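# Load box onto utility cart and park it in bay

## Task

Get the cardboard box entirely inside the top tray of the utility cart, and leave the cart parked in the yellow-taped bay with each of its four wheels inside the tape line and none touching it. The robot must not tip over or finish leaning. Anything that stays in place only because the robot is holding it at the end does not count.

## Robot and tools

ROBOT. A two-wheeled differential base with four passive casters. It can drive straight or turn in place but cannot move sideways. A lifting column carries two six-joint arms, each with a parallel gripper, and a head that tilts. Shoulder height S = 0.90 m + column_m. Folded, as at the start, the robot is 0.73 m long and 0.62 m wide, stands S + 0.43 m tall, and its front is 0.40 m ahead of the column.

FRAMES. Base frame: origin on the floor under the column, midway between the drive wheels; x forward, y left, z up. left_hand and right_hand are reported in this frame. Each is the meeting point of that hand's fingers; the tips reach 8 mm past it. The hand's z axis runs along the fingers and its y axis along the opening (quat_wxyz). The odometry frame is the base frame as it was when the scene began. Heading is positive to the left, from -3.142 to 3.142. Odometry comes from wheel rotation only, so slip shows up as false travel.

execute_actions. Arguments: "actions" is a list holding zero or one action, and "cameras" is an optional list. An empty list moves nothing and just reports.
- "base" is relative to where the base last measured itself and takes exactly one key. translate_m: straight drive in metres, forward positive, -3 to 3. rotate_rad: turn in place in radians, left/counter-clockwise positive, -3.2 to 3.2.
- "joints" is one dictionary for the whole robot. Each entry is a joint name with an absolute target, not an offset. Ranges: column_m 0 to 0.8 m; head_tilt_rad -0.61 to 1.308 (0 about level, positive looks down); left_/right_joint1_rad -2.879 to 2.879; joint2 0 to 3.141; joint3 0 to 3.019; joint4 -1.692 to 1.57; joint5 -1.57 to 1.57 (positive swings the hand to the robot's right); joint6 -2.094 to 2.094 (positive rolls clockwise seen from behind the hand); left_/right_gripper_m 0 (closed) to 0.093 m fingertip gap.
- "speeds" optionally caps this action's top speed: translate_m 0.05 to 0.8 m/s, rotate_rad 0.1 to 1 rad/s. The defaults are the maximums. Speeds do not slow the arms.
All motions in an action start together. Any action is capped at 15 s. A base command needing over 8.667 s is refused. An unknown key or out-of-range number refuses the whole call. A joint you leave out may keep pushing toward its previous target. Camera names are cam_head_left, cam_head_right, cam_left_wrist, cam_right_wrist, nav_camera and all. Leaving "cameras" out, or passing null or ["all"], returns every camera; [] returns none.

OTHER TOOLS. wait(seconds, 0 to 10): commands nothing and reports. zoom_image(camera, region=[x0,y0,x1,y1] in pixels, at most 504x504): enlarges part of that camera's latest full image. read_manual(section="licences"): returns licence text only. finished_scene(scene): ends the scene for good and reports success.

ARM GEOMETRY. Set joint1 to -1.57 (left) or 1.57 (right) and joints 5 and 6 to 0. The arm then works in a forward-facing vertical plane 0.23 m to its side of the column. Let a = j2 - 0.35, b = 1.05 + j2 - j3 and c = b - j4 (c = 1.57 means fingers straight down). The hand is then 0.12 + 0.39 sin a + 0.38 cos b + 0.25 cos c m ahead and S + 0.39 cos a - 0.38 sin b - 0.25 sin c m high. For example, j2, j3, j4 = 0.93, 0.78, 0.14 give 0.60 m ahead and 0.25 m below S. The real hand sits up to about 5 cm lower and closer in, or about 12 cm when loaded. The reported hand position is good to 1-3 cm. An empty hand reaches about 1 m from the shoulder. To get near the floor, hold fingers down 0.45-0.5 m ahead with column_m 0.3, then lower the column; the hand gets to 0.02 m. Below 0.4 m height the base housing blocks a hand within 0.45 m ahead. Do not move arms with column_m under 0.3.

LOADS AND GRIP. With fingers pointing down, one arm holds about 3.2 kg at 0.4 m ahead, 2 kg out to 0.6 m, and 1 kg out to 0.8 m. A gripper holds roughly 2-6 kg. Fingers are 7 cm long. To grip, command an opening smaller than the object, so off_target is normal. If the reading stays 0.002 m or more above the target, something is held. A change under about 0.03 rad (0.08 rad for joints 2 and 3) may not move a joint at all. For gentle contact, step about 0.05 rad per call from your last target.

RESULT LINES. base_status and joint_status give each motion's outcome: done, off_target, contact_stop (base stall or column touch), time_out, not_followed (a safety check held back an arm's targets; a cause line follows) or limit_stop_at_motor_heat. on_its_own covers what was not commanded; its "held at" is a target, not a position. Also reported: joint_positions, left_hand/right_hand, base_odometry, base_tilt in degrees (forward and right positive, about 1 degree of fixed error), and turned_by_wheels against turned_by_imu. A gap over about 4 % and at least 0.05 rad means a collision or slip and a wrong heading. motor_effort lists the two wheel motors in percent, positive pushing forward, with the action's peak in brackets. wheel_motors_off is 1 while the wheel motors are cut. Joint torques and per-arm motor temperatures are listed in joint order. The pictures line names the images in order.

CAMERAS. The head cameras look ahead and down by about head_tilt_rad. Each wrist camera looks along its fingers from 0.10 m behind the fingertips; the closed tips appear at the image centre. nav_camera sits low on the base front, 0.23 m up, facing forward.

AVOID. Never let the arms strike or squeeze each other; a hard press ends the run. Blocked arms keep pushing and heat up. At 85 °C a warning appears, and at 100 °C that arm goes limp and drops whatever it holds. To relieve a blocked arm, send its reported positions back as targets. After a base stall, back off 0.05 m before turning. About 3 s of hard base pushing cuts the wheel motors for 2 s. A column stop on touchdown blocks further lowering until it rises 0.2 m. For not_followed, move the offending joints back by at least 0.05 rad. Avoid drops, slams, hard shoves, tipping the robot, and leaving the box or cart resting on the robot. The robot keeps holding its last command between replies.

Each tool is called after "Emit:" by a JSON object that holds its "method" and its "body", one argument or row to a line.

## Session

Emit:
{"method": "execute_actions", "body": {
  "actions": []
}}

Scene clock: 0.00 s.
Joint torques (N m, as the arm reports them, + toward a larger angle): no reading
Motor temperatures (°C, as the motors report them): left_arm=[27 36 33 27 26 28] | right_arm=[30 30 28 28 26 28]
base_odometry: x=+0.000 y=+0.000 heading=+0.000 (m, m, rad; odometry frame)
turned_by_wheels: +0.000 (rad since the last result)
turned_by_imu: +0.000 (rad since the last result)
base_tilt: forward=-0.1 right=+0.2 (deg)
base_status: not commanded
joint_positions: column_m=+0.554 head_tilt_rad=+0.859 left_joint1_rad=-1.560 left_joint2_rad=+0.853 left_joint3_rad=+0.436 left_joint4_rad=-0.919 left_joint5_rad=-0.025 left_joint6_rad=-0.084 left_gripper_m=+0.094 right_joint1_rad=+1.569 right_joint2_rad=+0.892 right_joint3_rad=+0.424 right_joint4_rad=-0.991 right_joint5_rad=+0.043 right_joint6_rad=+0.063 right_gripper_m=+0.094
joint_status: not commanded
wheel_motors_off: 0
motor_effort: left_wheel=+4 right_wheel=+3 (%)
left_hand: x=+0.1731 y=+0.2312 z=+1.2442 quat_wxyz=(+0.394, +0.038, -0.918, -0.031) (m; base frame)
right_hand: x=+0.1472 y=-0.2332 z=+1.2583 quat_wxyz=(+0.450, -0.019, -0.892, +0.034) (m; base frame)
pictures: cam_head_left, cam_head_right, cam_left_wrist, cam_right_wrist, nav_camera
camera_calibration (this result's frames):
cam_head_left: T_world_to_cam=[[0.0801356, -0.994684, -0.06467, 0.130183], [-0.763916, -0.0196078, -0.645018, 1.03393], [0.640321, 0.101091, -0.761426, 1.06336], [0, 0, 0, 1]] pos_world=[0.0985115, 0.0422683, 1.48499]
cam_head_right: T_world_to_cam=[[0.0811496, -0.99454, -0.065616, 0.0507951], [-0.755554, -0.0184465, -0.654827, 1.04256], [0.650041, 0.102715, -0.752925, 1.04309], [0, 0, 0, 1]] pos_world=[0.105541, -0.0373919, 1.4714]
cam_left_wrist: T_world_to_cam=[[0.0334645, -0.996237, -0.0799556, 0.328049], [-0.135588, -0.0837862, 0.987216, -1.18419], [-0.9902, -0.0221956, -0.137882, 0.471894], [0, 0, 0, 1]] pos_world=[0.295728, 0.238069, 1.26035]
cam_right_wrist: T_world_to_cam=[[0.000765467, -0.996232, 0.0867229, -0.345375], [-0.024067, 0.0866794, 0.995946, -1.22677], [-0.99971, -0.00284952, -0.02391, 0.29828], [0, 0, 0, 1]] pos_world=[0.268933, -0.236888, 1.25888]
Images, in order (width x height): cam_head_left 672x504, cam_head_right 672x504, cam_left_wrist 504x504, cam_right_wrist 504x504, nav_camera 672x504.

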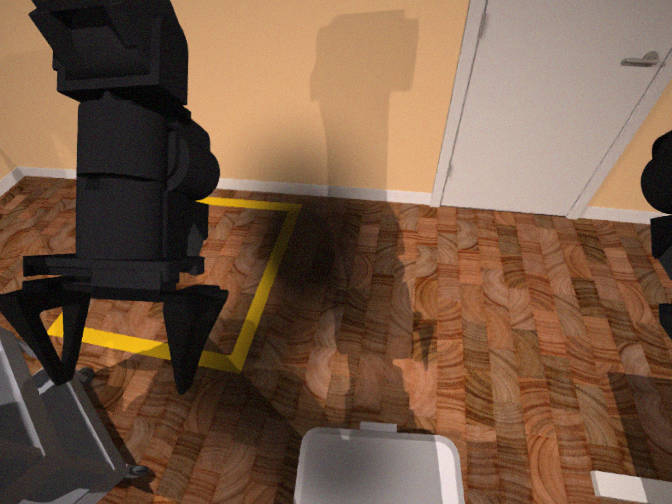

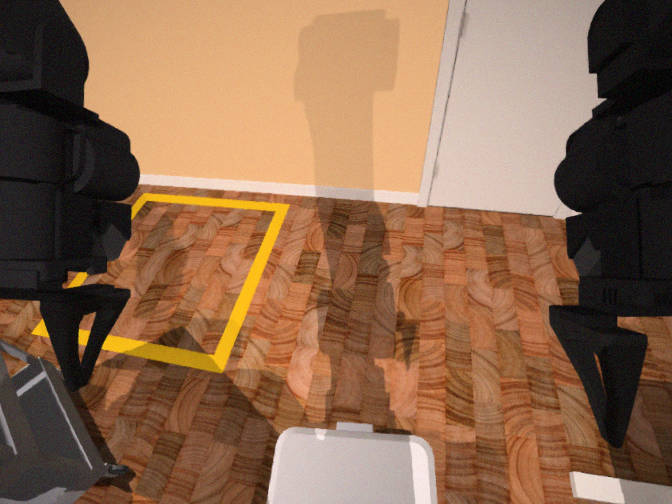

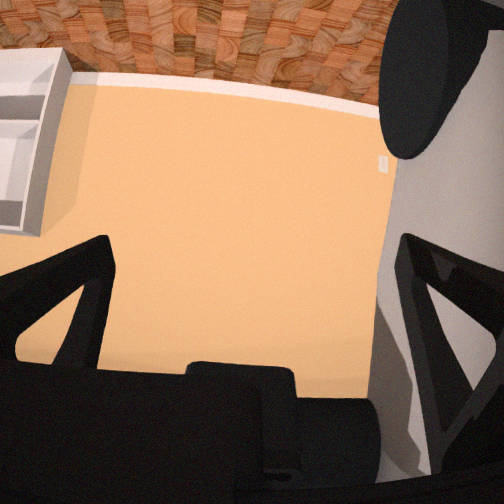

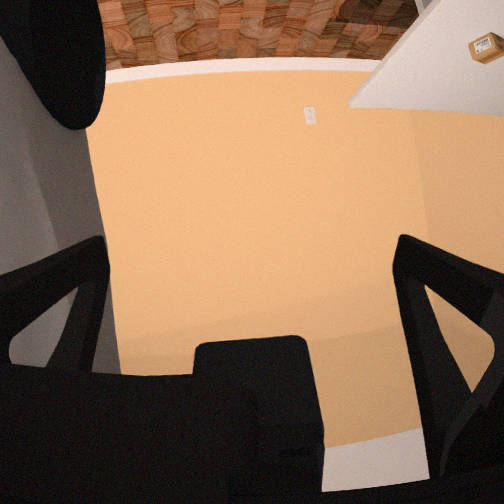

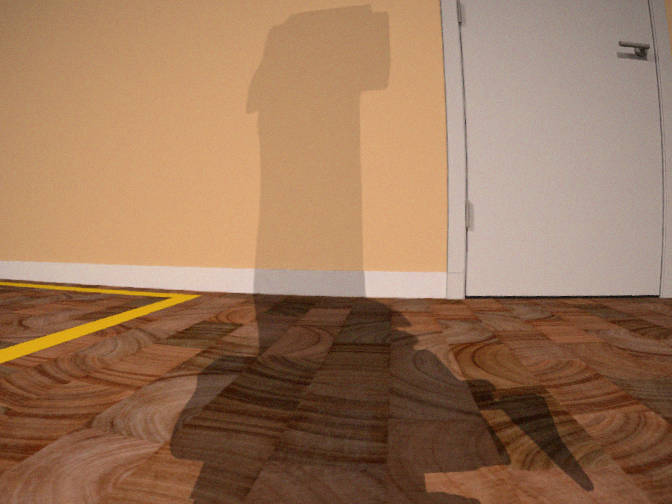

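Emit:
{"method": "zoom_image", "body": {
  "camera": "cam_right_wrist",
  "region": [334, 0, 504, 130]
}}

Emit:
{"method": "zoom_image", "body": {
  "camera": "cam_head_left",
  "region": [0, 300, 272, 504]
}}

Emit:
{"method": "zoom_image", "body": {
  "camera": "cam_head_right",
  "region": [0, 170, 336, 504]
}}

Region (334, 0, 504, 130) of cam_right_wrist's 504x504 image, scaled by 2.965, with more detail than that image has; it fills the top 385 rows of this view, and the rest is white.

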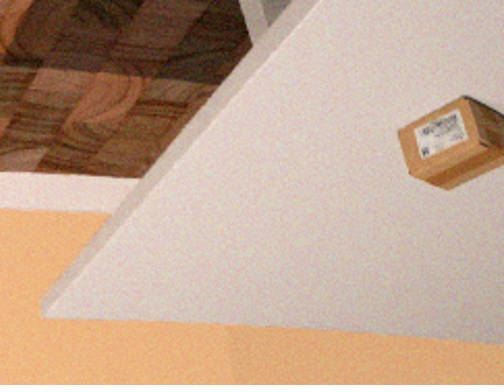

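Region (0, 300, 272, 504) of cam_head_left's 672x504 image, scaled by 1.853, with more detail than that image has; it fills the top 378 rows of this view, and the rest is white.

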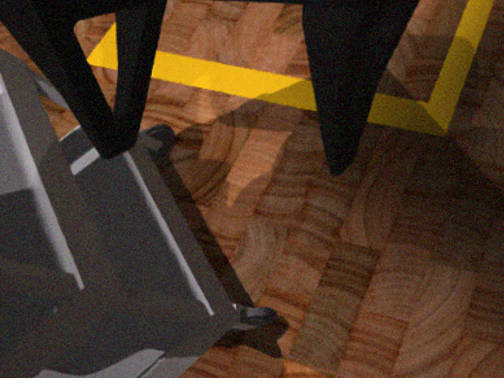

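Region (0, 170, 336, 504) of cam_head_right's 672x504 image, scaled by 1.500, with more detail than that image has; it fills the top 501 rows of this view, and the rest is white.

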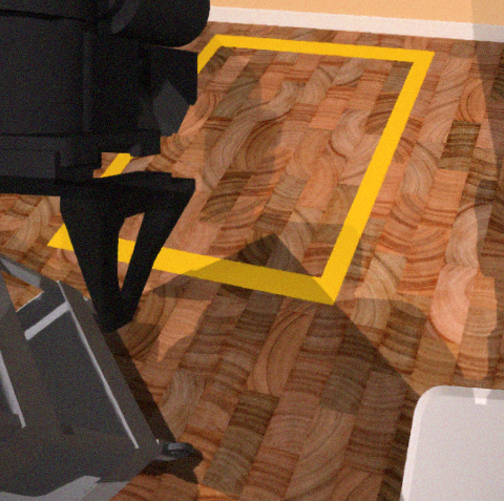

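Emit:
{"method": "execute_actions", "body": {
  "actions": [
    {"base": {"rotate_rad": -2.375}, "joints": {"column_m": 0.36, "head_tilt_rad": 0.75, "left_joint1_rad": -1.571, "left_joint2_rad": 1.354, "left_joint3_rad": 1.293, "left_joint4_rad": -0.463, "left_joint5_rad": 0.0, "left_joint6_rad": -1.95}}
  ]
}}

Scene clock: 123.67 s.
Joint torques (N m, as the arm reports them, + toward a larger angle): left_arm=[ -2.13 -22.04   4.46  -0.33  -0.06  -0.18] | right_arm=[ 0.99 -7.98 -0.98 -1.51 -0.01  0.01]
Motor temperatures (°C, as the motors report them): left_arm=[27 36 32 28 26 28] | right_arm=[30 29 28 29 26 28]
base_odometry: x=+0.000 y=+0.000 heading=-2.375 (m, m, rad; odometry frame)
turned_by_wheels: -2.375 (rad since the last result)
turned_by_imu: -2.339 (rad since the last result)
base_tilt: forward=-0.1 right=+0.2 (deg)
base_status: done
joint_positions: column_m=+0.360 head_tilt_rad=+0.766 left_joint1_rad=-1.566 left_joint2_rad=+1.345 left_joint3_rad=+1.298 left_joint4_rad=-0.463 left_joint5_rad=-0.001 left_joint6_rad=-1.937 left_gripper_m=+0.095 right_joint1_rad=+1.569 right_joint2_rad=+0.892 right_joint3_rad=+0.424 right_joint4_rad=-0.991 right_joint5_rad=+0.043 right_joint6_rad=+0.063 right_gripper_m=+0.094
joint_status: all done
wheel_motors_off: 0
motor_effort: left_wheel=+0(33) right_wheel=+1(44) (%)
left_hand: x=+0.6255 y=+0.2277 z=+0.8851 quat_wxyz=(-0.006, +0.825, -0.566, +0.004) (m; base frame)
right_hand: x=+0.1472 y=-0.2332 z=+1.0642 quat_wxyz=(+0.450, -0.019, -0.892, +0.034) (m; base frame)
pictures: cam_head_left, cam_head_right, cam_left_wrist, cam_right_wrist, nav_camera
camera_calibration (this result's frames):
cam_head_left: T_world_to_cam=[[0.0857844, -0.994684, -0.0569646, 0.106973], [-0.700847, -0.0196078, -0.713042, 0.9971], [0.708134, 0.101091, -0.698803, 0.827832], [0, 0, 0, 1]] pos_world=[0.103422, 0.0422683, 1.29556]
cam_head_right: T_world_to_cam=[[0.0868816, -0.99454, -0.0578126, 0.0272645], [-0.691612, -0.0184465, -0.722034, 1.00269], [0.717025, 0.102715, -0.689438, 0.808093], [0, 0, 0, 1]] pos_world=[0.11168, -0.0373919, 1.28268]
cam_left_wrist: T_world_to_cam=[[0.937658, 0.34742, 0.00982394, -0.670343], [0.277062, -0.764234, 0.582395, -0.513598], [0.209844, -0.543365, -0.812847, 0.835782], [0, 0, 0, 1]] pos_world=[0.595467, 0.294517, 0.985065]
cam_right_wrist: T_world_to_cam=[[0.000765467, -0.996232, 0.0867229, -0.328537], [-0.024067, 0.0866794, 0.995946, -1.0334], [-0.99971, -0.00284952, -0.02391, 0.293637], [0, 0, 0, 1]] pos_world=[0.268933, -0.236888, 1.06472]
Images, in order (width x height): cam_head_left 672x504, cam_head_right 672x504, cam_left_wrist 504x504, cam_right_wrist 504x504, nav_camera 672x504.

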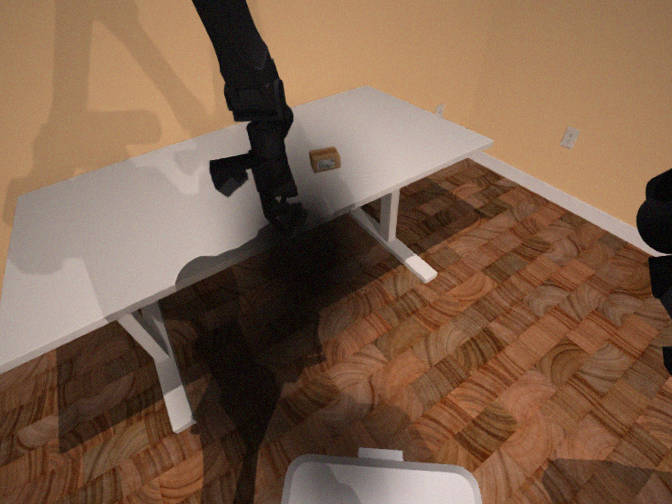

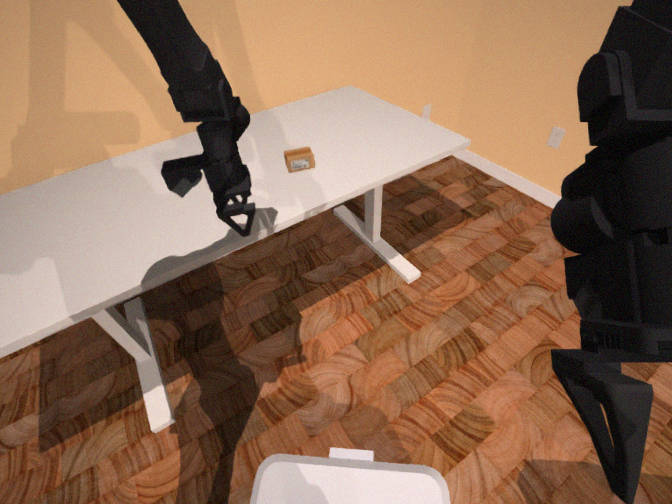

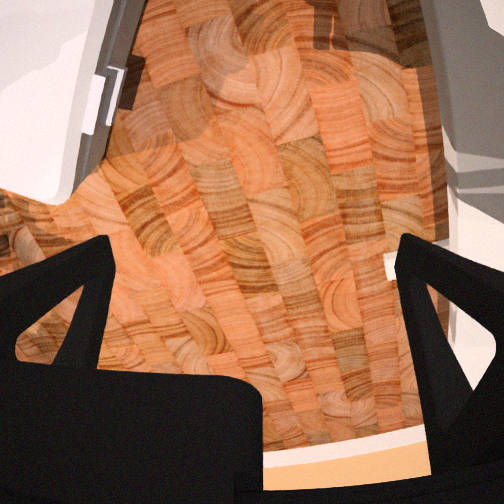

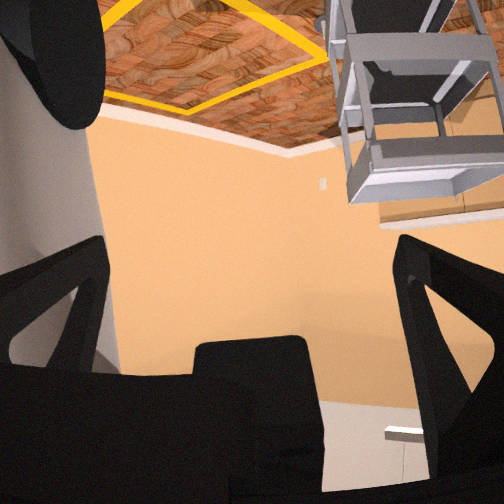

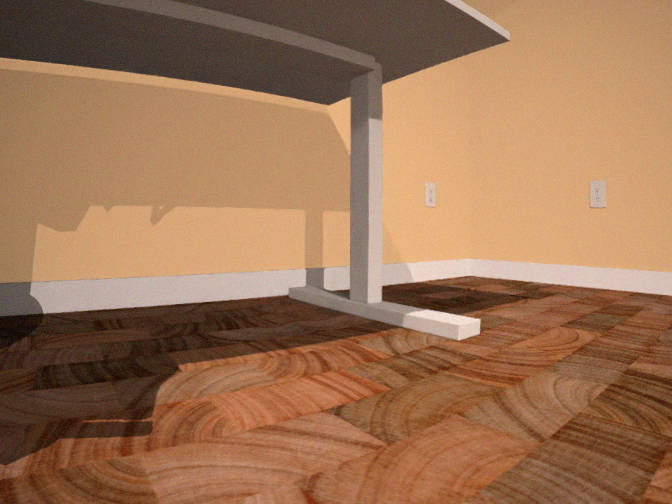

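Emit:
{"method": "zoom_image", "body": {
  "camera": "cam_head_left",
  "region": [280, 125, 380, 200]
}}

Emit:
{"method": "zoom_image", "body": {
  "camera": "cam_head_right",
  "region": [255, 125, 355, 200]
}}

Emit:
{"method": "zoom_image", "body": {
  "camera": "cam_head_left",
  "region": [340, 70, 520, 300]
}}

Emit:
{"method": "zoom_image", "body": {
  "camera": "nav_camera",
  "region": [440, 0, 560, 90]
}}

Emit:
{"method": "zoom_image", "body": {
  "camera": "cam_right_wrist",
  "region": [284, 0, 504, 240]
}}

Region (280, 125, 380, 200) of cam_head_left's 672x504 image, scaled by 5.040, with more detail than that image has; it fills the top 378 rows of this view, and the rest is white.

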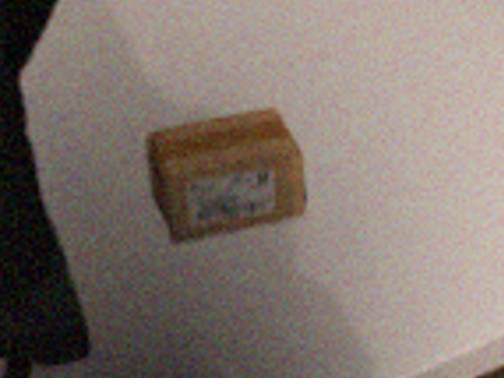

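Region (255, 125, 355, 200) of cam_head_right's 672x504 image, scaled by 5.040, with more detail than that image has; it fills the top 378 rows of this view, and the rest is white.

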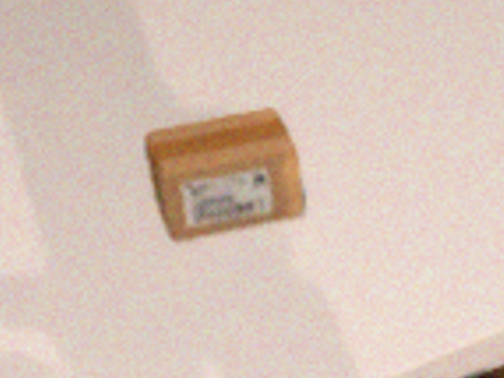

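Region (340, 70, 520, 300) of cam_head_left's 672x504 image, scaled by 2.191, with more detail than that image has; it fills the left 394 columns of this view, and the rest is white.

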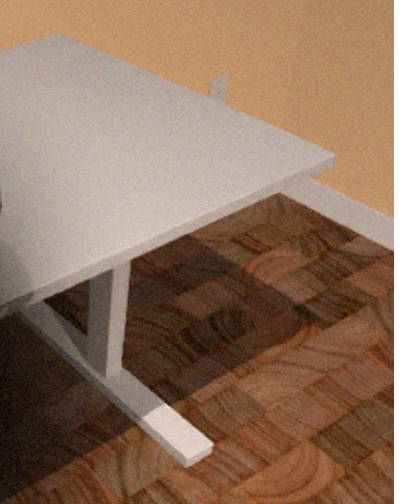

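Region (440, 0, 560, 90) of nav_camera's 672x504 image, scaled by 4.200, with more detail than that image has; it fills the top 378 rows of this view, and the rest is white.

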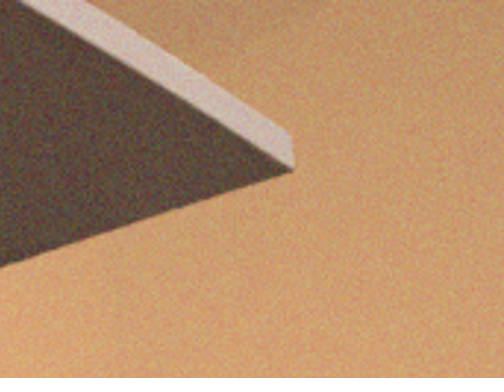

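Region (284, 0, 504, 240) of cam_right_wrist's 504x504 image, scaled by 2.100, with more detail than that image has; it fills the left 462 columns of this view, and the rest is white.

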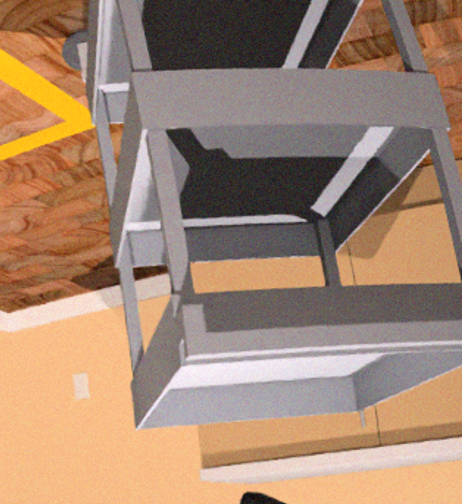

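Emit:
{"method": "execute_actions", "body": {
  "actions": [
    {"base": {"translate_m": 0.427}, "joints": {"left_joint1_rad": -1.64, "left_joint2_rad": 1.52, "left_joint3_rad": 1.492, "left_joint4_rad": -0.497, "left_joint5_rad": -0.055, "left_joint6_rad": -2.035}}
  ],
  "cameras": ["cam_head_left", "cam_head_right", "cam_left_wrist", "cam_right_wrist"]
}}

Scene clock: 214.70 s.
Joint torques (N m, as the arm reports them, + toward a larger angle): left_arm=[ -2.21 -23.69   6.21  -0.48  -0.16  -0.18] | right_arm=[ 0.97 -8.15 -1.16 -1.7  -0.01  0.01]
Motor temperatures (°C, as the motors report them): left_arm=[27 38 33 28 26 28] | right_arm=[30 29 28 29 26 28]
base_odometry: x=-0.308 y=-0.296 heading=-2.376 (m, m, rad; odometry frame)
turned_by_wheels: -0.001 (rad since the last result)
turned_by_imu: +0.000 (rad since the last result)
base_tilt: forward=+0.1 right=+0.3 (deg)
base_status: done
joint_positions: column_m=+0.360 head_tilt_rad=+0.765 left_joint1_rad=-1.645 left_joint2_rad=+1.516 left_joint3_rad=+1.476 left_joint4_rad=-0.497 left_joint5_rad=-0.054 left_joint6_rad=-2.023 left_gripper_m=+0.095 right_joint1_rad=+1.569 right_joint2_rad=+0.892 right_joint3_rad=+0.424 right_joint4_rad=-0.991 right_joint5_rad=+0.043 right_joint6_rad=+0.063 right_gripper_m=+0.094
joint_status: all done
wheel_motors_off: 0
motor_effort: left_wheel=-1(45) right_wheel=+1(53) (%)
left_hand: x=+0.6520 y=+0.1849 z=+0.8297 quat_wxyz=(+0.007, +0.837, -0.547, -0.003) (m; base frame)
right_hand: x=+0.1474 y=-0.2332 z=+1.0641 quat_wxyz=(+0.450, -0.019, -0.892, +0.034) (m; base frame)
pictures: cam_head_left, cam_head_right, cam_left_wrist, cam_right_wrist
camera_calibration (this result's frames):
cam_head_left: T_world_to_cam=[[0.0858257, -0.994684, -0.0569024, 0.106887], [-0.70033, -0.0196078, -0.71355, 0.997758], [0.708641, 0.101091, -0.69829, 0.827116], [0, 0, 0, 1]] pos_world=[0.103458, 0.0422683, 1.2956]
cam_head_right: T_world_to_cam=[[0.0869235, -0.99454, -0.0577496, 0.0271776], [-0.691088, -0.0184465, -0.722535, 1.00334], [0.717524, 0.102715, -0.688918, 0.807368], [0, 0, 0, 1]] pos_world=[0.111726, -0.0373919, 1.28273]
cam_left_wrist: T_world_to_cam=[[0.920739, 0.389736, -0.0185819, -0.652945], [0.325893, -0.741979, 0.585885, -0.560133], [0.214553, -0.545503, -0.810181, 0.75704], [0, 0, 0, 1]] pos_world=[0.62131, 0.251837, 0.92938]
cam_right_wrist: T_world_to_cam=[[0.00073283, -0.996232, 0.0867234, -0.328527], [-0.024447, 0.0866797, 0.995936, -1.03326], [-0.999701, -0.00284998, -0.0242913, 0.294241], [0, 0, 0, 1]] pos_world=[0.269134, -0.236888, 1.0647]
Images, in order (width x height): cam_head_left 672x504, cam_head_right 672x504, cam_left_wrist 504x504, cam_right_wrist 504x504.

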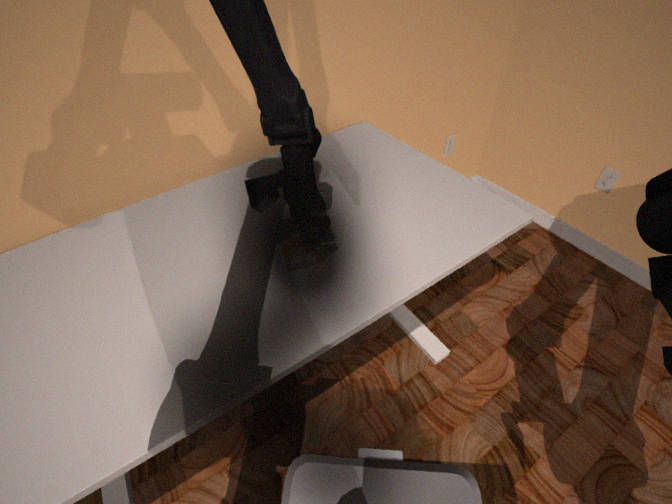

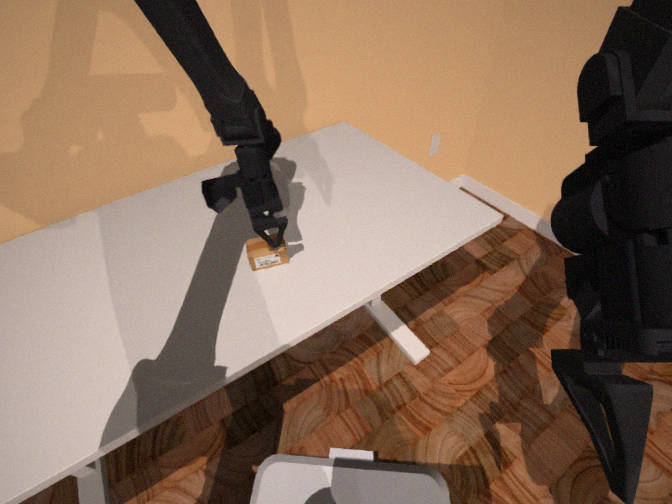

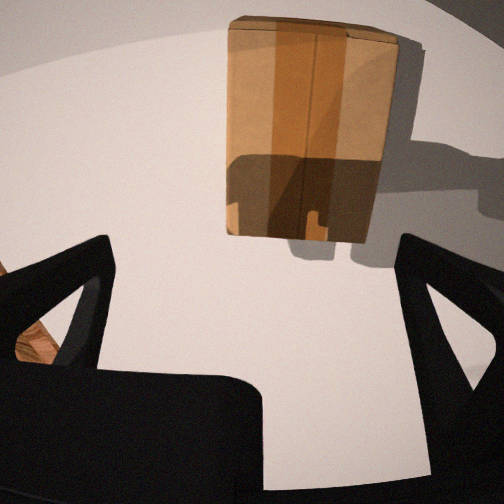

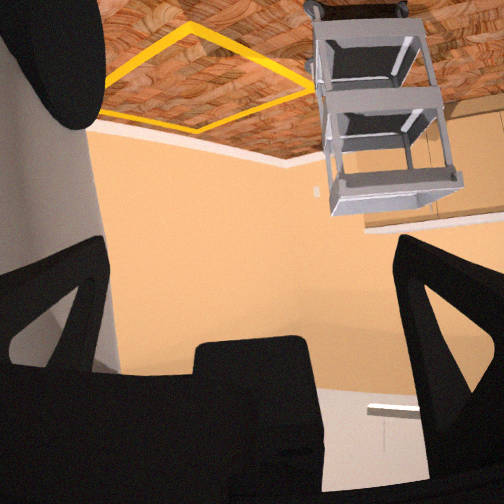

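Emit:
{"method": "execute_actions", "body": {
  "actions": [
    {"base": {"translate_m": 0.015}, "joints": {"column_m": 0.293, "left_joint1_rad": -1.605, "left_joint5_rad": -0.03, "left_joint6_rad": -1.98}}
  ],
  "cameras": ["cam_head_right", "cam_left_wrist"]
}}

Scene clock: 259.83 s.
Joint torques (N m, as the arm reports them, + toward a larger angle): left_arm=[ -1.81 -23.9    5.91  -0.41  -0.08   0.04] | right_arm=[ 0.96 -8.03 -1.   -1.51  0.    0.01]
Motor temperatures (°C, as the motors report them): left_arm=[27 39 33 28 26 28] | right_arm=[30 29 28 29 26 28]
base_odometry: x=-0.318 y=-0.307 heading=-2.376 (m, m, rad; odometry frame)
turned_by_wheels: +0.000 (rad since the last result)
turned_by_imu: +0.000 (rad since the last result)
base_tilt: forward=+0.1 right=+0.2 (deg)
base_status: done
joint_positions: column_m=+0.293 head_tilt_rad=+0.765 left_joint1_rad=-1.609 left_joint2_rad=+1.516 left_joint3_rad=+1.480 left_joint4_rad=-0.497 left_joint5_rad=-0.031 left_joint6_rad=-1.988 left_gripper_m=+0.095 right_joint1_rad=+1.569 right_joint2_rad=+0.891 right_joint3_rad=+0.424 right_joint4_rad=-0.991 right_joint5_rad=+0.043 right_joint6_rad=+0.063 right_gripper_m=+0.094
joint_status: all done
wheel_motors_off: 0
motor_effort: left_wheel=+0(28) right_wheel=+0(35) (%)
left_hand: x=+0.6548 y=+0.2046 z=+0.7625 quat_wxyz=(+0.003, +0.833, -0.553, -0.003) (m; base frame)
right_hand: x=+0.1472 y=-0.2332 z=+0.9973 quat_wxyz=(+0.450, -0.019, -0.892, +0.034) (m; base frame)
pictures: cam_head_right, cam_left_wrist
camera_calibration (this result's frames):
cam_head_right: T_world_to_cam=[[0.0869432, -0.99454, -0.0577199, 0.0232693], [-0.690842, -0.0184465, -0.722771, 0.955216], [0.71776, 0.102715, -0.688673, 0.760884], [0, 0, 0, 1]] pos_world=[0.111748, -0.0373919, 1.21575]
cam_left_wrist: T_world_to_cam=[[0.927042, 0.374749, -0.0124982, -0.670188], [0.311526, -0.751237, 0.581889, -0.492801], [0.208673, -0.543329, -0.813172, 0.718386], [0, 0, 0, 1]] pos_world=[0.624905, 0.271261, 0.862551]
Images, in order (width x height): cam_head_right 672x504, cam_left_wrist 504x504.

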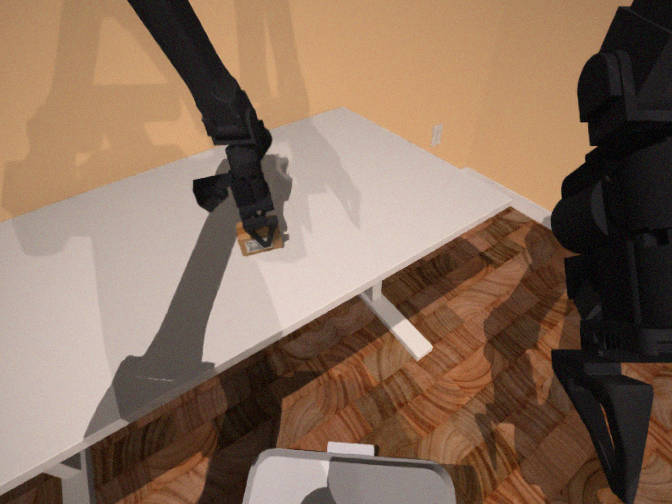

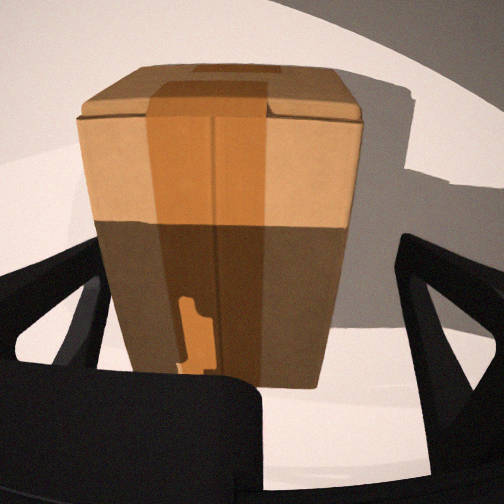

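Emit:
{"method": "execute_actions", "body": {
  "actions": [
    {"joints": {"left_gripper_m": 0.04}}
  ],
  "cameras": ["cam_left_wrist", "cam_right_wrist"]
}}

Scene clock: 267.47 s.
Joint torques (N m, as the arm reports them, + toward a larger angle): left_arm=[ -1.84 -23.85   5.92  -0.4   -0.11   0.03] | right_arm=[ 0.94 -8.   -0.9  -1.46 -0.01  0.01]
Motor temperatures (°C, as the motors report them): left_arm=[27 40 33 28 26 28] | right_arm=[30 29 28 29 26 28]
base_odometry: x=-0.318 y=-0.307 heading=-2.376 (m, m, rad; odometry frame)
turned_by_wheels: +0.000 (rad since the last result)
turned_by_imu: +0.001 (rad since the last result)
base_tilt: forward=+0.1 right=+0.2 (deg)
base_status: not commanded
joint_positions: column_m=+0.293 head_tilt_rad=+0.765 left_joint1_rad=-1.609 left_joint2_rad=+1.516 left_joint3_rad=+1.480 left_joint4_rad=-0.497 left_joint5_rad=-0.030 left_joint6_rad=-1.988 left_gripper_m=+0.060 right_joint1_rad=+1.569 right_joint2_rad=+0.891 right_joint3_rad=+0.424 right_joint4_rad=-0.991 right_joint5_rad=+0.043 right_joint6_rad=+0.063 right_gripper_m=+0.094
joint_status: left_gripper_m off_target (ended at +0.060, target +0.040)
wheel_motors_off: 0
motor_effort: left_wheel=+0(1) right_wheel=-2(1) (%)
left_hand: x=+0.6548 y=+0.2045 z=+0.7625 quat_wxyz=(+0.003, +0.833, -0.554, -0.003) (m; base frame)
right_hand: x=+0.1472 y=-0.2332 z=+0.9973 quat_wxyz=(+0.450, -0.019, -0.892, +0.034) (m; base frame)
pictures: cam_left_wrist, cam_right_wrist
camera_calibration (this result's frames):
cam_left_wrist: T_world_to_cam=[[0.927184, 0.374393, -0.0126483, -0.670068], [0.311245, -0.751131, 0.582176, -0.492907], [0.208462, -0.543721, -0.812965, 0.71841], [0, 0, 0, 1]] pos_world=[0.62493, 0.271245, 0.862525]
cam_right_wrist: T_world_to_cam=[[0.00073283, -0.996232, 0.0867234, -0.322729], [-0.024447, 0.0866797, 0.995936, -0.966686], [-0.999701, -0.00284998, -0.0242913, 0.292366], [0, 0, 0, 1]] pos_world=[0.268883, -0.236888, 0.997847]
Images, in order (width x height): cam_left_wrist 504x504, cam_right_wrist 504x504.

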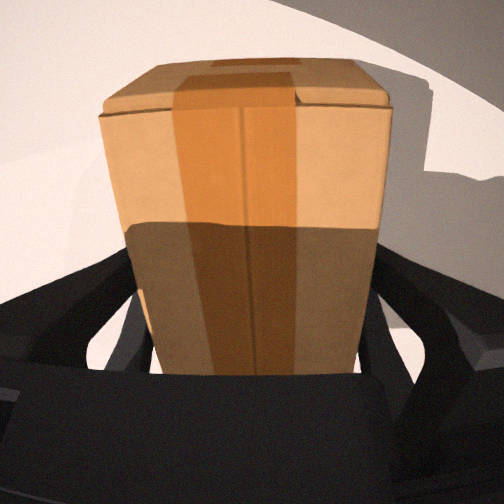

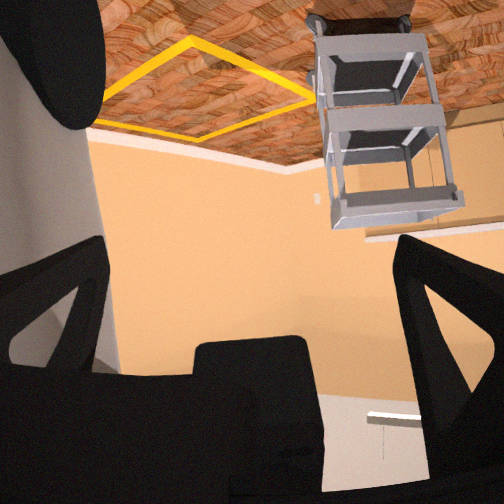

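Emit:
{"method": "zoom_image", "body": {
  "camera": "cam_right_wrist",
  "region": [284, 0, 504, 240]
}}

Emit:
{"method": "zoom_image", "body": {
  "camera": "cam_right_wrist",
  "region": [84, 0, 334, 180]
}}

Region (284, 0, 504, 240) of cam_right_wrist's 504x504 image, scaled by 2.100, with more detail than that image has; it fills the left 462 columns of this view, and the rest is white.

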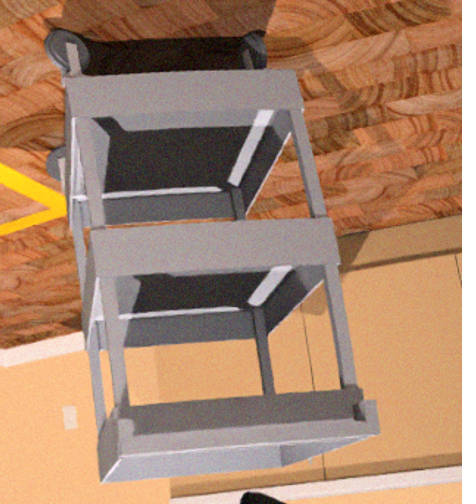

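Region (84, 0, 334, 180) of cam_right_wrist's 504x504 image, scaled by 2.016, with more detail than that image has; it fills the top 363 rows of this view, and the rest is white.

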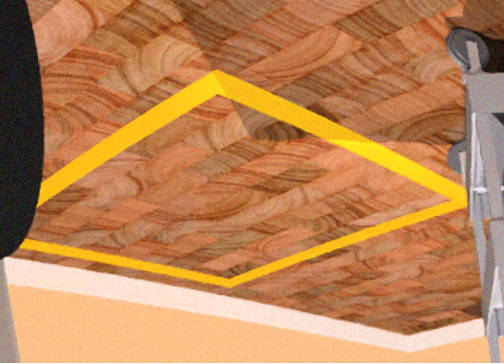

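Emit:
{"method": "execute_actions", "body": {
  "actions": [
    {"base": {"translate_m": -1.30}, "joints": {"column_m": 0.47, "head_tilt_rad": 0.9, "right_joint1_rad": 1.668, "right_joint2_rad": 1.25, "right_joint3_rad": 1.15, "right_joint4_rad": -0.42, "right_joint5_rad": 0.084, "right_joint6_rad": 1.252}}
  ],
  "cameras": ["cam_head_left", "cam_head_right", "cam_left_wrist", "cam_right_wrist"]
}}

Scene clock: 391.27 s.
Joint torques (N m, as the arm reports them, + toward a larger angle): left_arm=[ -1.82 -23.85   5.82  -0.44  -0.09   0.03] | right_arm=[  2.32 -18.92   3.56   0.12   0.08   0.08]
Motor temperatures (°C, as the motors report them): left_arm=[27 41 34 28 26 28] | right_arm=[30 29 28 29 26 28]
base_odometry: x=+0.619 y=+0.594 heading=-2.376 (m, m, rad; odometry frame)
turned_by_wheels: +0.000 (rad since the last result)
turned_by_imu: +0.000 (rad since the last result)
base_tilt: forward=+0.1 right=+0.3 (deg)
base_status: done
joint_positions: column_m=+0.470 head_tilt_rad=+0.902 left_joint1_rad=-1.609 left_joint2_rad=+1.516 left_joint3_rad=+1.480 left_joint4_rad=-0.497 left_joint5_rad=-0.030 left_joint6_rad=-1.988 left_gripper_m=+0.060 right_joint1_rad=+1.663 right_joint2_rad=+1.243 right_joint3_rad=+1.153 right_joint4_rad=-0.415 right_joint5_rad=+0.083 right_joint6_rad=+1.245 right_gripper_m=+0.094
joint_status: all done
wheel_motors_off: 0
motor_effort: left_wheel=-1(45) right_wheel=+2(54) (%)
left_hand: x=+0.6548 y=+0.2045 z=+0.9393 quat_wxyz=(+0.003, +0.833, -0.554, -0.003) (m; base frame)
right_hand: x=+0.5886 y=-0.1881 z=+1.0210 quat_wxyz=(-0.009, -0.565, -0.825, -0.004) (m; base frame)
pictures: cam_head_left, cam_head_right, cam_left_wrist, cam_right_wrist
camera_calibration (this result's frames):
cam_head_left: T_world_to_cam=[[0.0773097, -0.994684, -0.0680231, 0.129753], [-0.790685, -0.0196078, -0.61191, 0.932672], [0.607323, 0.101091, -0.787997, 1.03948], [0, 0, 0, 1]] pos_world=[0.0961161, 0.0422683, 1.39865]
cam_head_right: T_world_to_cam=[[0.0782824, -0.99454, -0.0690114, 0.0503488], [-0.782748, -0.0184465, -0.622066, 0.94101], [0.617396, 0.102715, -0.779918, 1.02053], [0, 0, 0, 1]] pos_world=[0.102561, -0.0373919, 1.38477]
cam_left_wrist: T_world_to_cam=[[0.927184, 0.374393, -0.0126483, -0.667831], [0.311245, -0.751131, 0.582176, -0.595859], [0.208462, -0.543721, -0.812965, 0.862174], [0, 0, 0, 1]] pos_world=[0.62493, 0.271245, 1.03936]
cam_right_wrist: T_world_to_cam=[[-0.933979, -0.357226, -0.00850249, 0.487417], [-0.298707, 0.76748, 0.567229, -0.256268], [-0.196103, 0.53232, -0.823516, 1.17802], [0, 0, 0, 1]] pos_world=[0.609701, -0.256282, 1.11962]
Images, in order (width x height): cam_head_left 672x504, cam_head_right 672x504, cam_left_wrist 504x504, cam_right_wrist 504x504.

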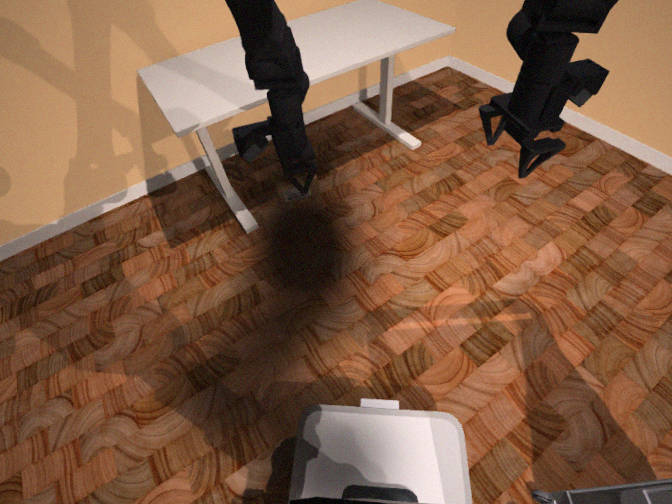

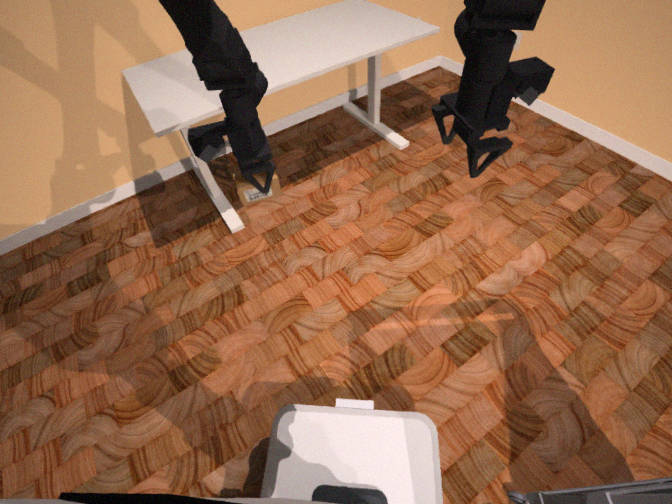

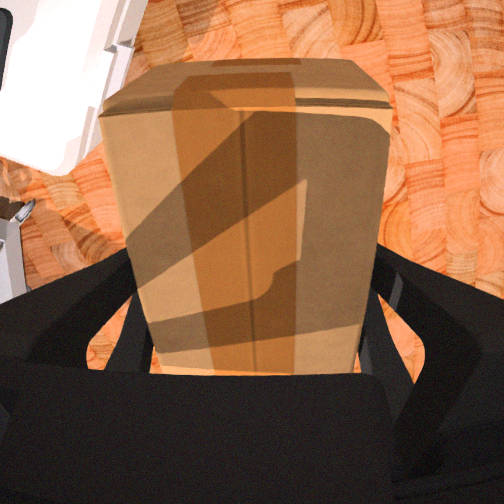

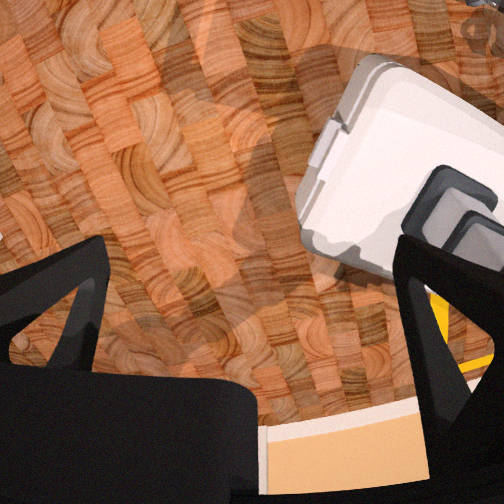

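Emit:
{"method": "execute_actions", "body": {
  "actions": [
    {"base": {"rotate_rad": -1.86}, "joints": {"left_joint1_rad": -1.72, "left_joint5_rad": -0.13, "left_joint6_rad": -2.02, "right_joint2_rad": 1.511, "right_joint3_rad": 1.33, "right_joint4_rad": -0.34}}
  ]
}}

Scene clock: 414.17 s.
Joint torques (N m, as the arm reports them, + toward a larger angle): left_arm=[ -3.41 -23.63   5.91  -0.47  -0.17  -0.12] | right_arm=[  2.28 -22.06   3.11   0.15   0.07   0.08]
Motor temperatures (°C, as the motors report them): left_arm=[27 41 34 28 26 28] | right_arm=[30 31 28 29 26 28]
base_odometry: x=+0.619 y=+0.594 heading=+2.047 (m, m, rad; odometry frame)
turned_by_wheels: -1.860 (rad since the last result)
turned_by_imu: -1.830 (rad since the last result)
base_tilt: forward=+0.1 right=+0.5 (deg)
base_status: done
joint_positions: column_m=+0.470 head_tilt_rad=+0.902 left_joint1_rad=-1.721 left_joint2_rad=+1.516 left_joint3_rad=+1.480 left_joint4_rad=-0.497 left_joint5_rad=-0.129 left_joint6_rad=-2.012 left_gripper_m=+0.060 right_joint1_rad=+1.664 right_joint2_rad=+1.518 right_joint3_rad=+1.331 right_joint4_rad=-0.338 right_joint5_rad=+0.083 right_joint6_rad=+1.246 right_gripper_m=+0.094
joint_status: all done
wheel_motors_off: 0
motor_effort: left_wheel=+1(45) right_wheel=-2(46) (%)
left_hand: x=+0.6529 y=+0.1472 z=+0.9441 quat_wxyz=(+0.001, +0.824, -0.567, -0.001) (m; base frame)
right_hand: x=+0.6036 y=-0.1788 z=+0.9171 quat_wxyz=(-0.001, -0.564, -0.826, +0.001) (m; base frame)
pictures: cam_head_left, cam_head_right, cam_left_wrist, cam_right_wrist, nav_camera
camera_calibration (this result's frames):
cam_head_left: T_world_to_cam=[[0.0773097, -0.994684, -0.0680231, 0.129753], [-0.790685, -0.0196078, -0.61191, 0.932672], [0.607323, 0.101091, -0.787997, 1.03948], [0, 0, 0, 1]] pos_world=[0.0961161, 0.0422683, 1.39865]
cam_head_right: T_world_to_cam=[[0.0782824, -0.99454, -0.0690115, 0.0503488], [-0.782748, -0.0184465, -0.622066, 0.941009], [0.617396, 0.102715, -0.779918, 1.02053], [0, 0, 0, 1]] pos_world=[0.102561, -0.0373919, 1.38477]
cam_left_wrist: T_world_to_cam=[[0.93891, 0.344077, -0.00762014, -0.652462], [0.283912, -0.761839, 0.582233, -0.621667], [0.194528, -0.548828, -0.812986, 0.845187], [0, 0, 0, 1]] pos_world=[0.624689, 0.21475, 1.04411]
cam_right_wrist: T_world_to_cam=[[-0.933506, -0.358447, 0.00906586, 0.487289], [-0.289107, 0.767398, 0.572291, -0.210463], [-0.212093, 0.531617, -0.82, 1.09682], [0, 0, 0, 1]] pos_world=[0.626669, -0.246911, 1.01542]
Images, in order (width x height): cam_head_left 672x504, cam_head_right 672x504, cam_left_wrist 504x504, cam_right_wrist 504x504, nav_camera 672x504.

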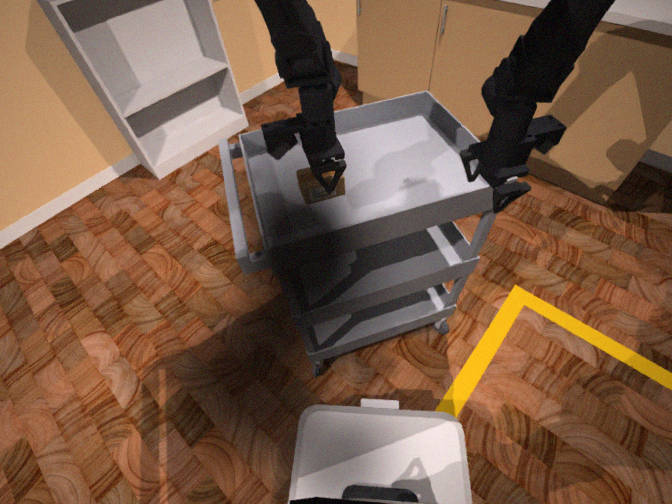

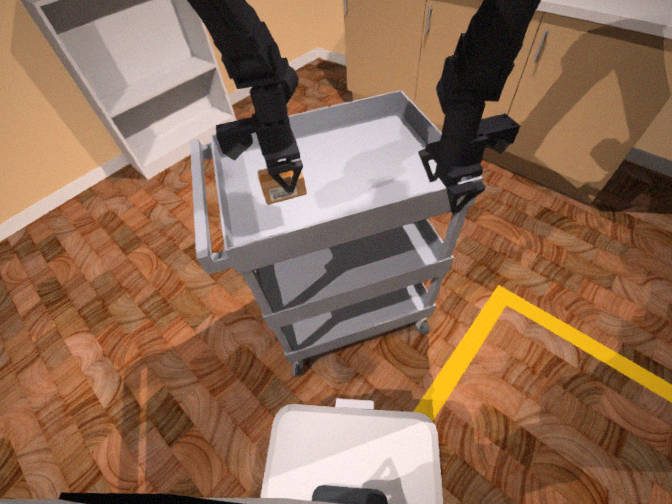

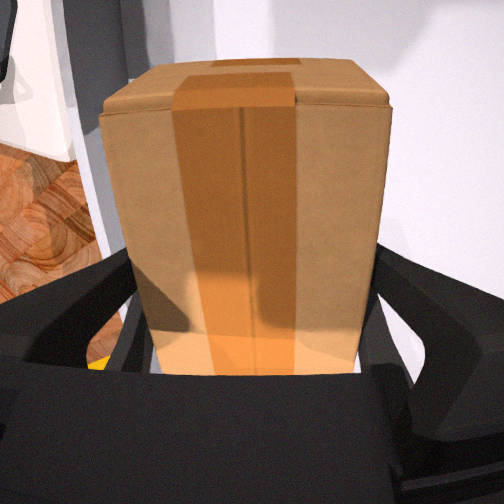

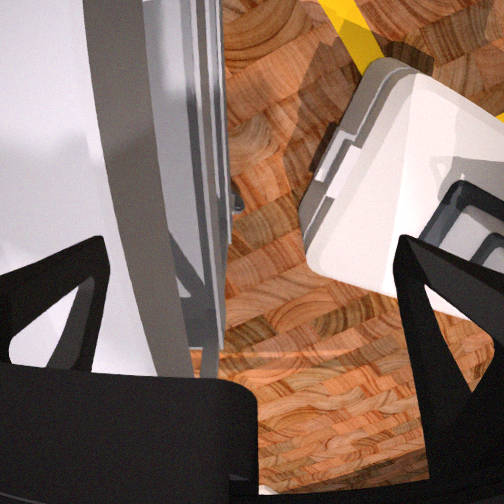

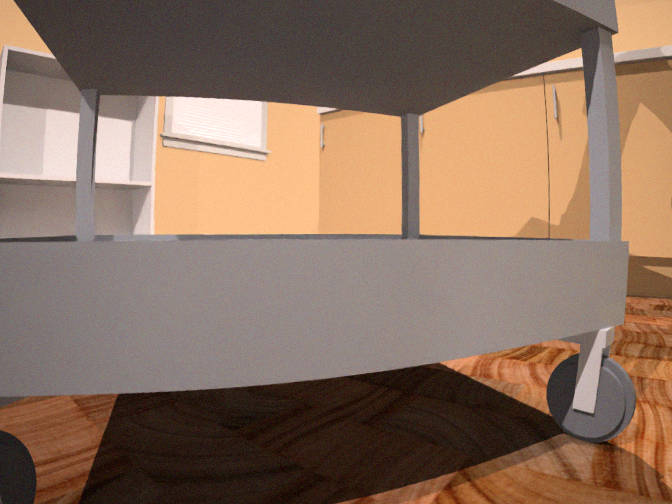

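Emit:
{"method": "zoom_image", "body": {
  "camera": "cam_head_left",
  "region": [200, 80, 540, 290]
}}

Emit:
{"method": "zoom_image", "body": {
  "camera": "cam_right_wrist",
  "region": [0, 0, 300, 400]
}}

Emit:
{"method": "zoom_image", "body": {
  "camera": "cam_left_wrist",
  "region": [0, 0, 260, 300]
}}

Region (200, 80, 540, 290) of cam_head_left's 672x504 image, scaled by 1.482, with more detail than that image has; it fills the top 311 rows of this view, and the rest is white.

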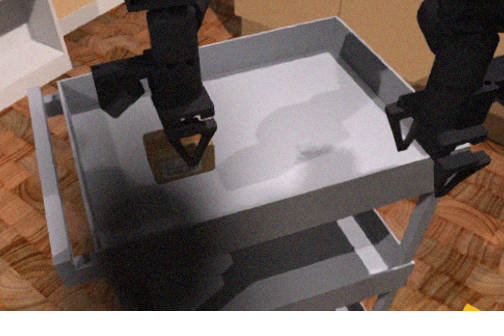

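Region (0, 0, 300, 400) of cam_right_wrist's 504x504 image, scaled by 1.260, with more detail than that image has; it fills the left 378 columns of this view, and the rest is white.

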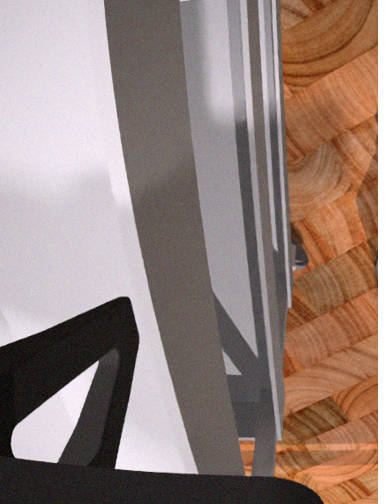

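Region (0, 0, 260, 300) of cam_left_wrist's 504x504 image, scaled by 1.680, with more detail than that image has; it fills the left 437 columns of this view, and the rest is white.

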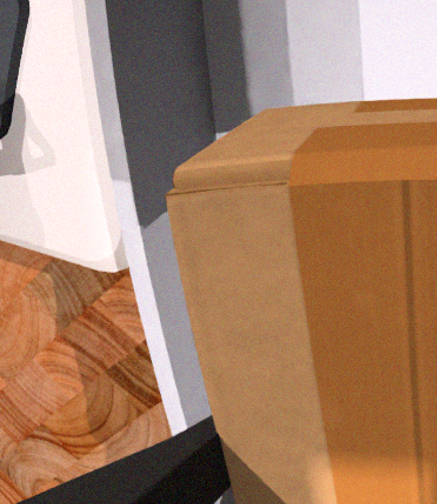

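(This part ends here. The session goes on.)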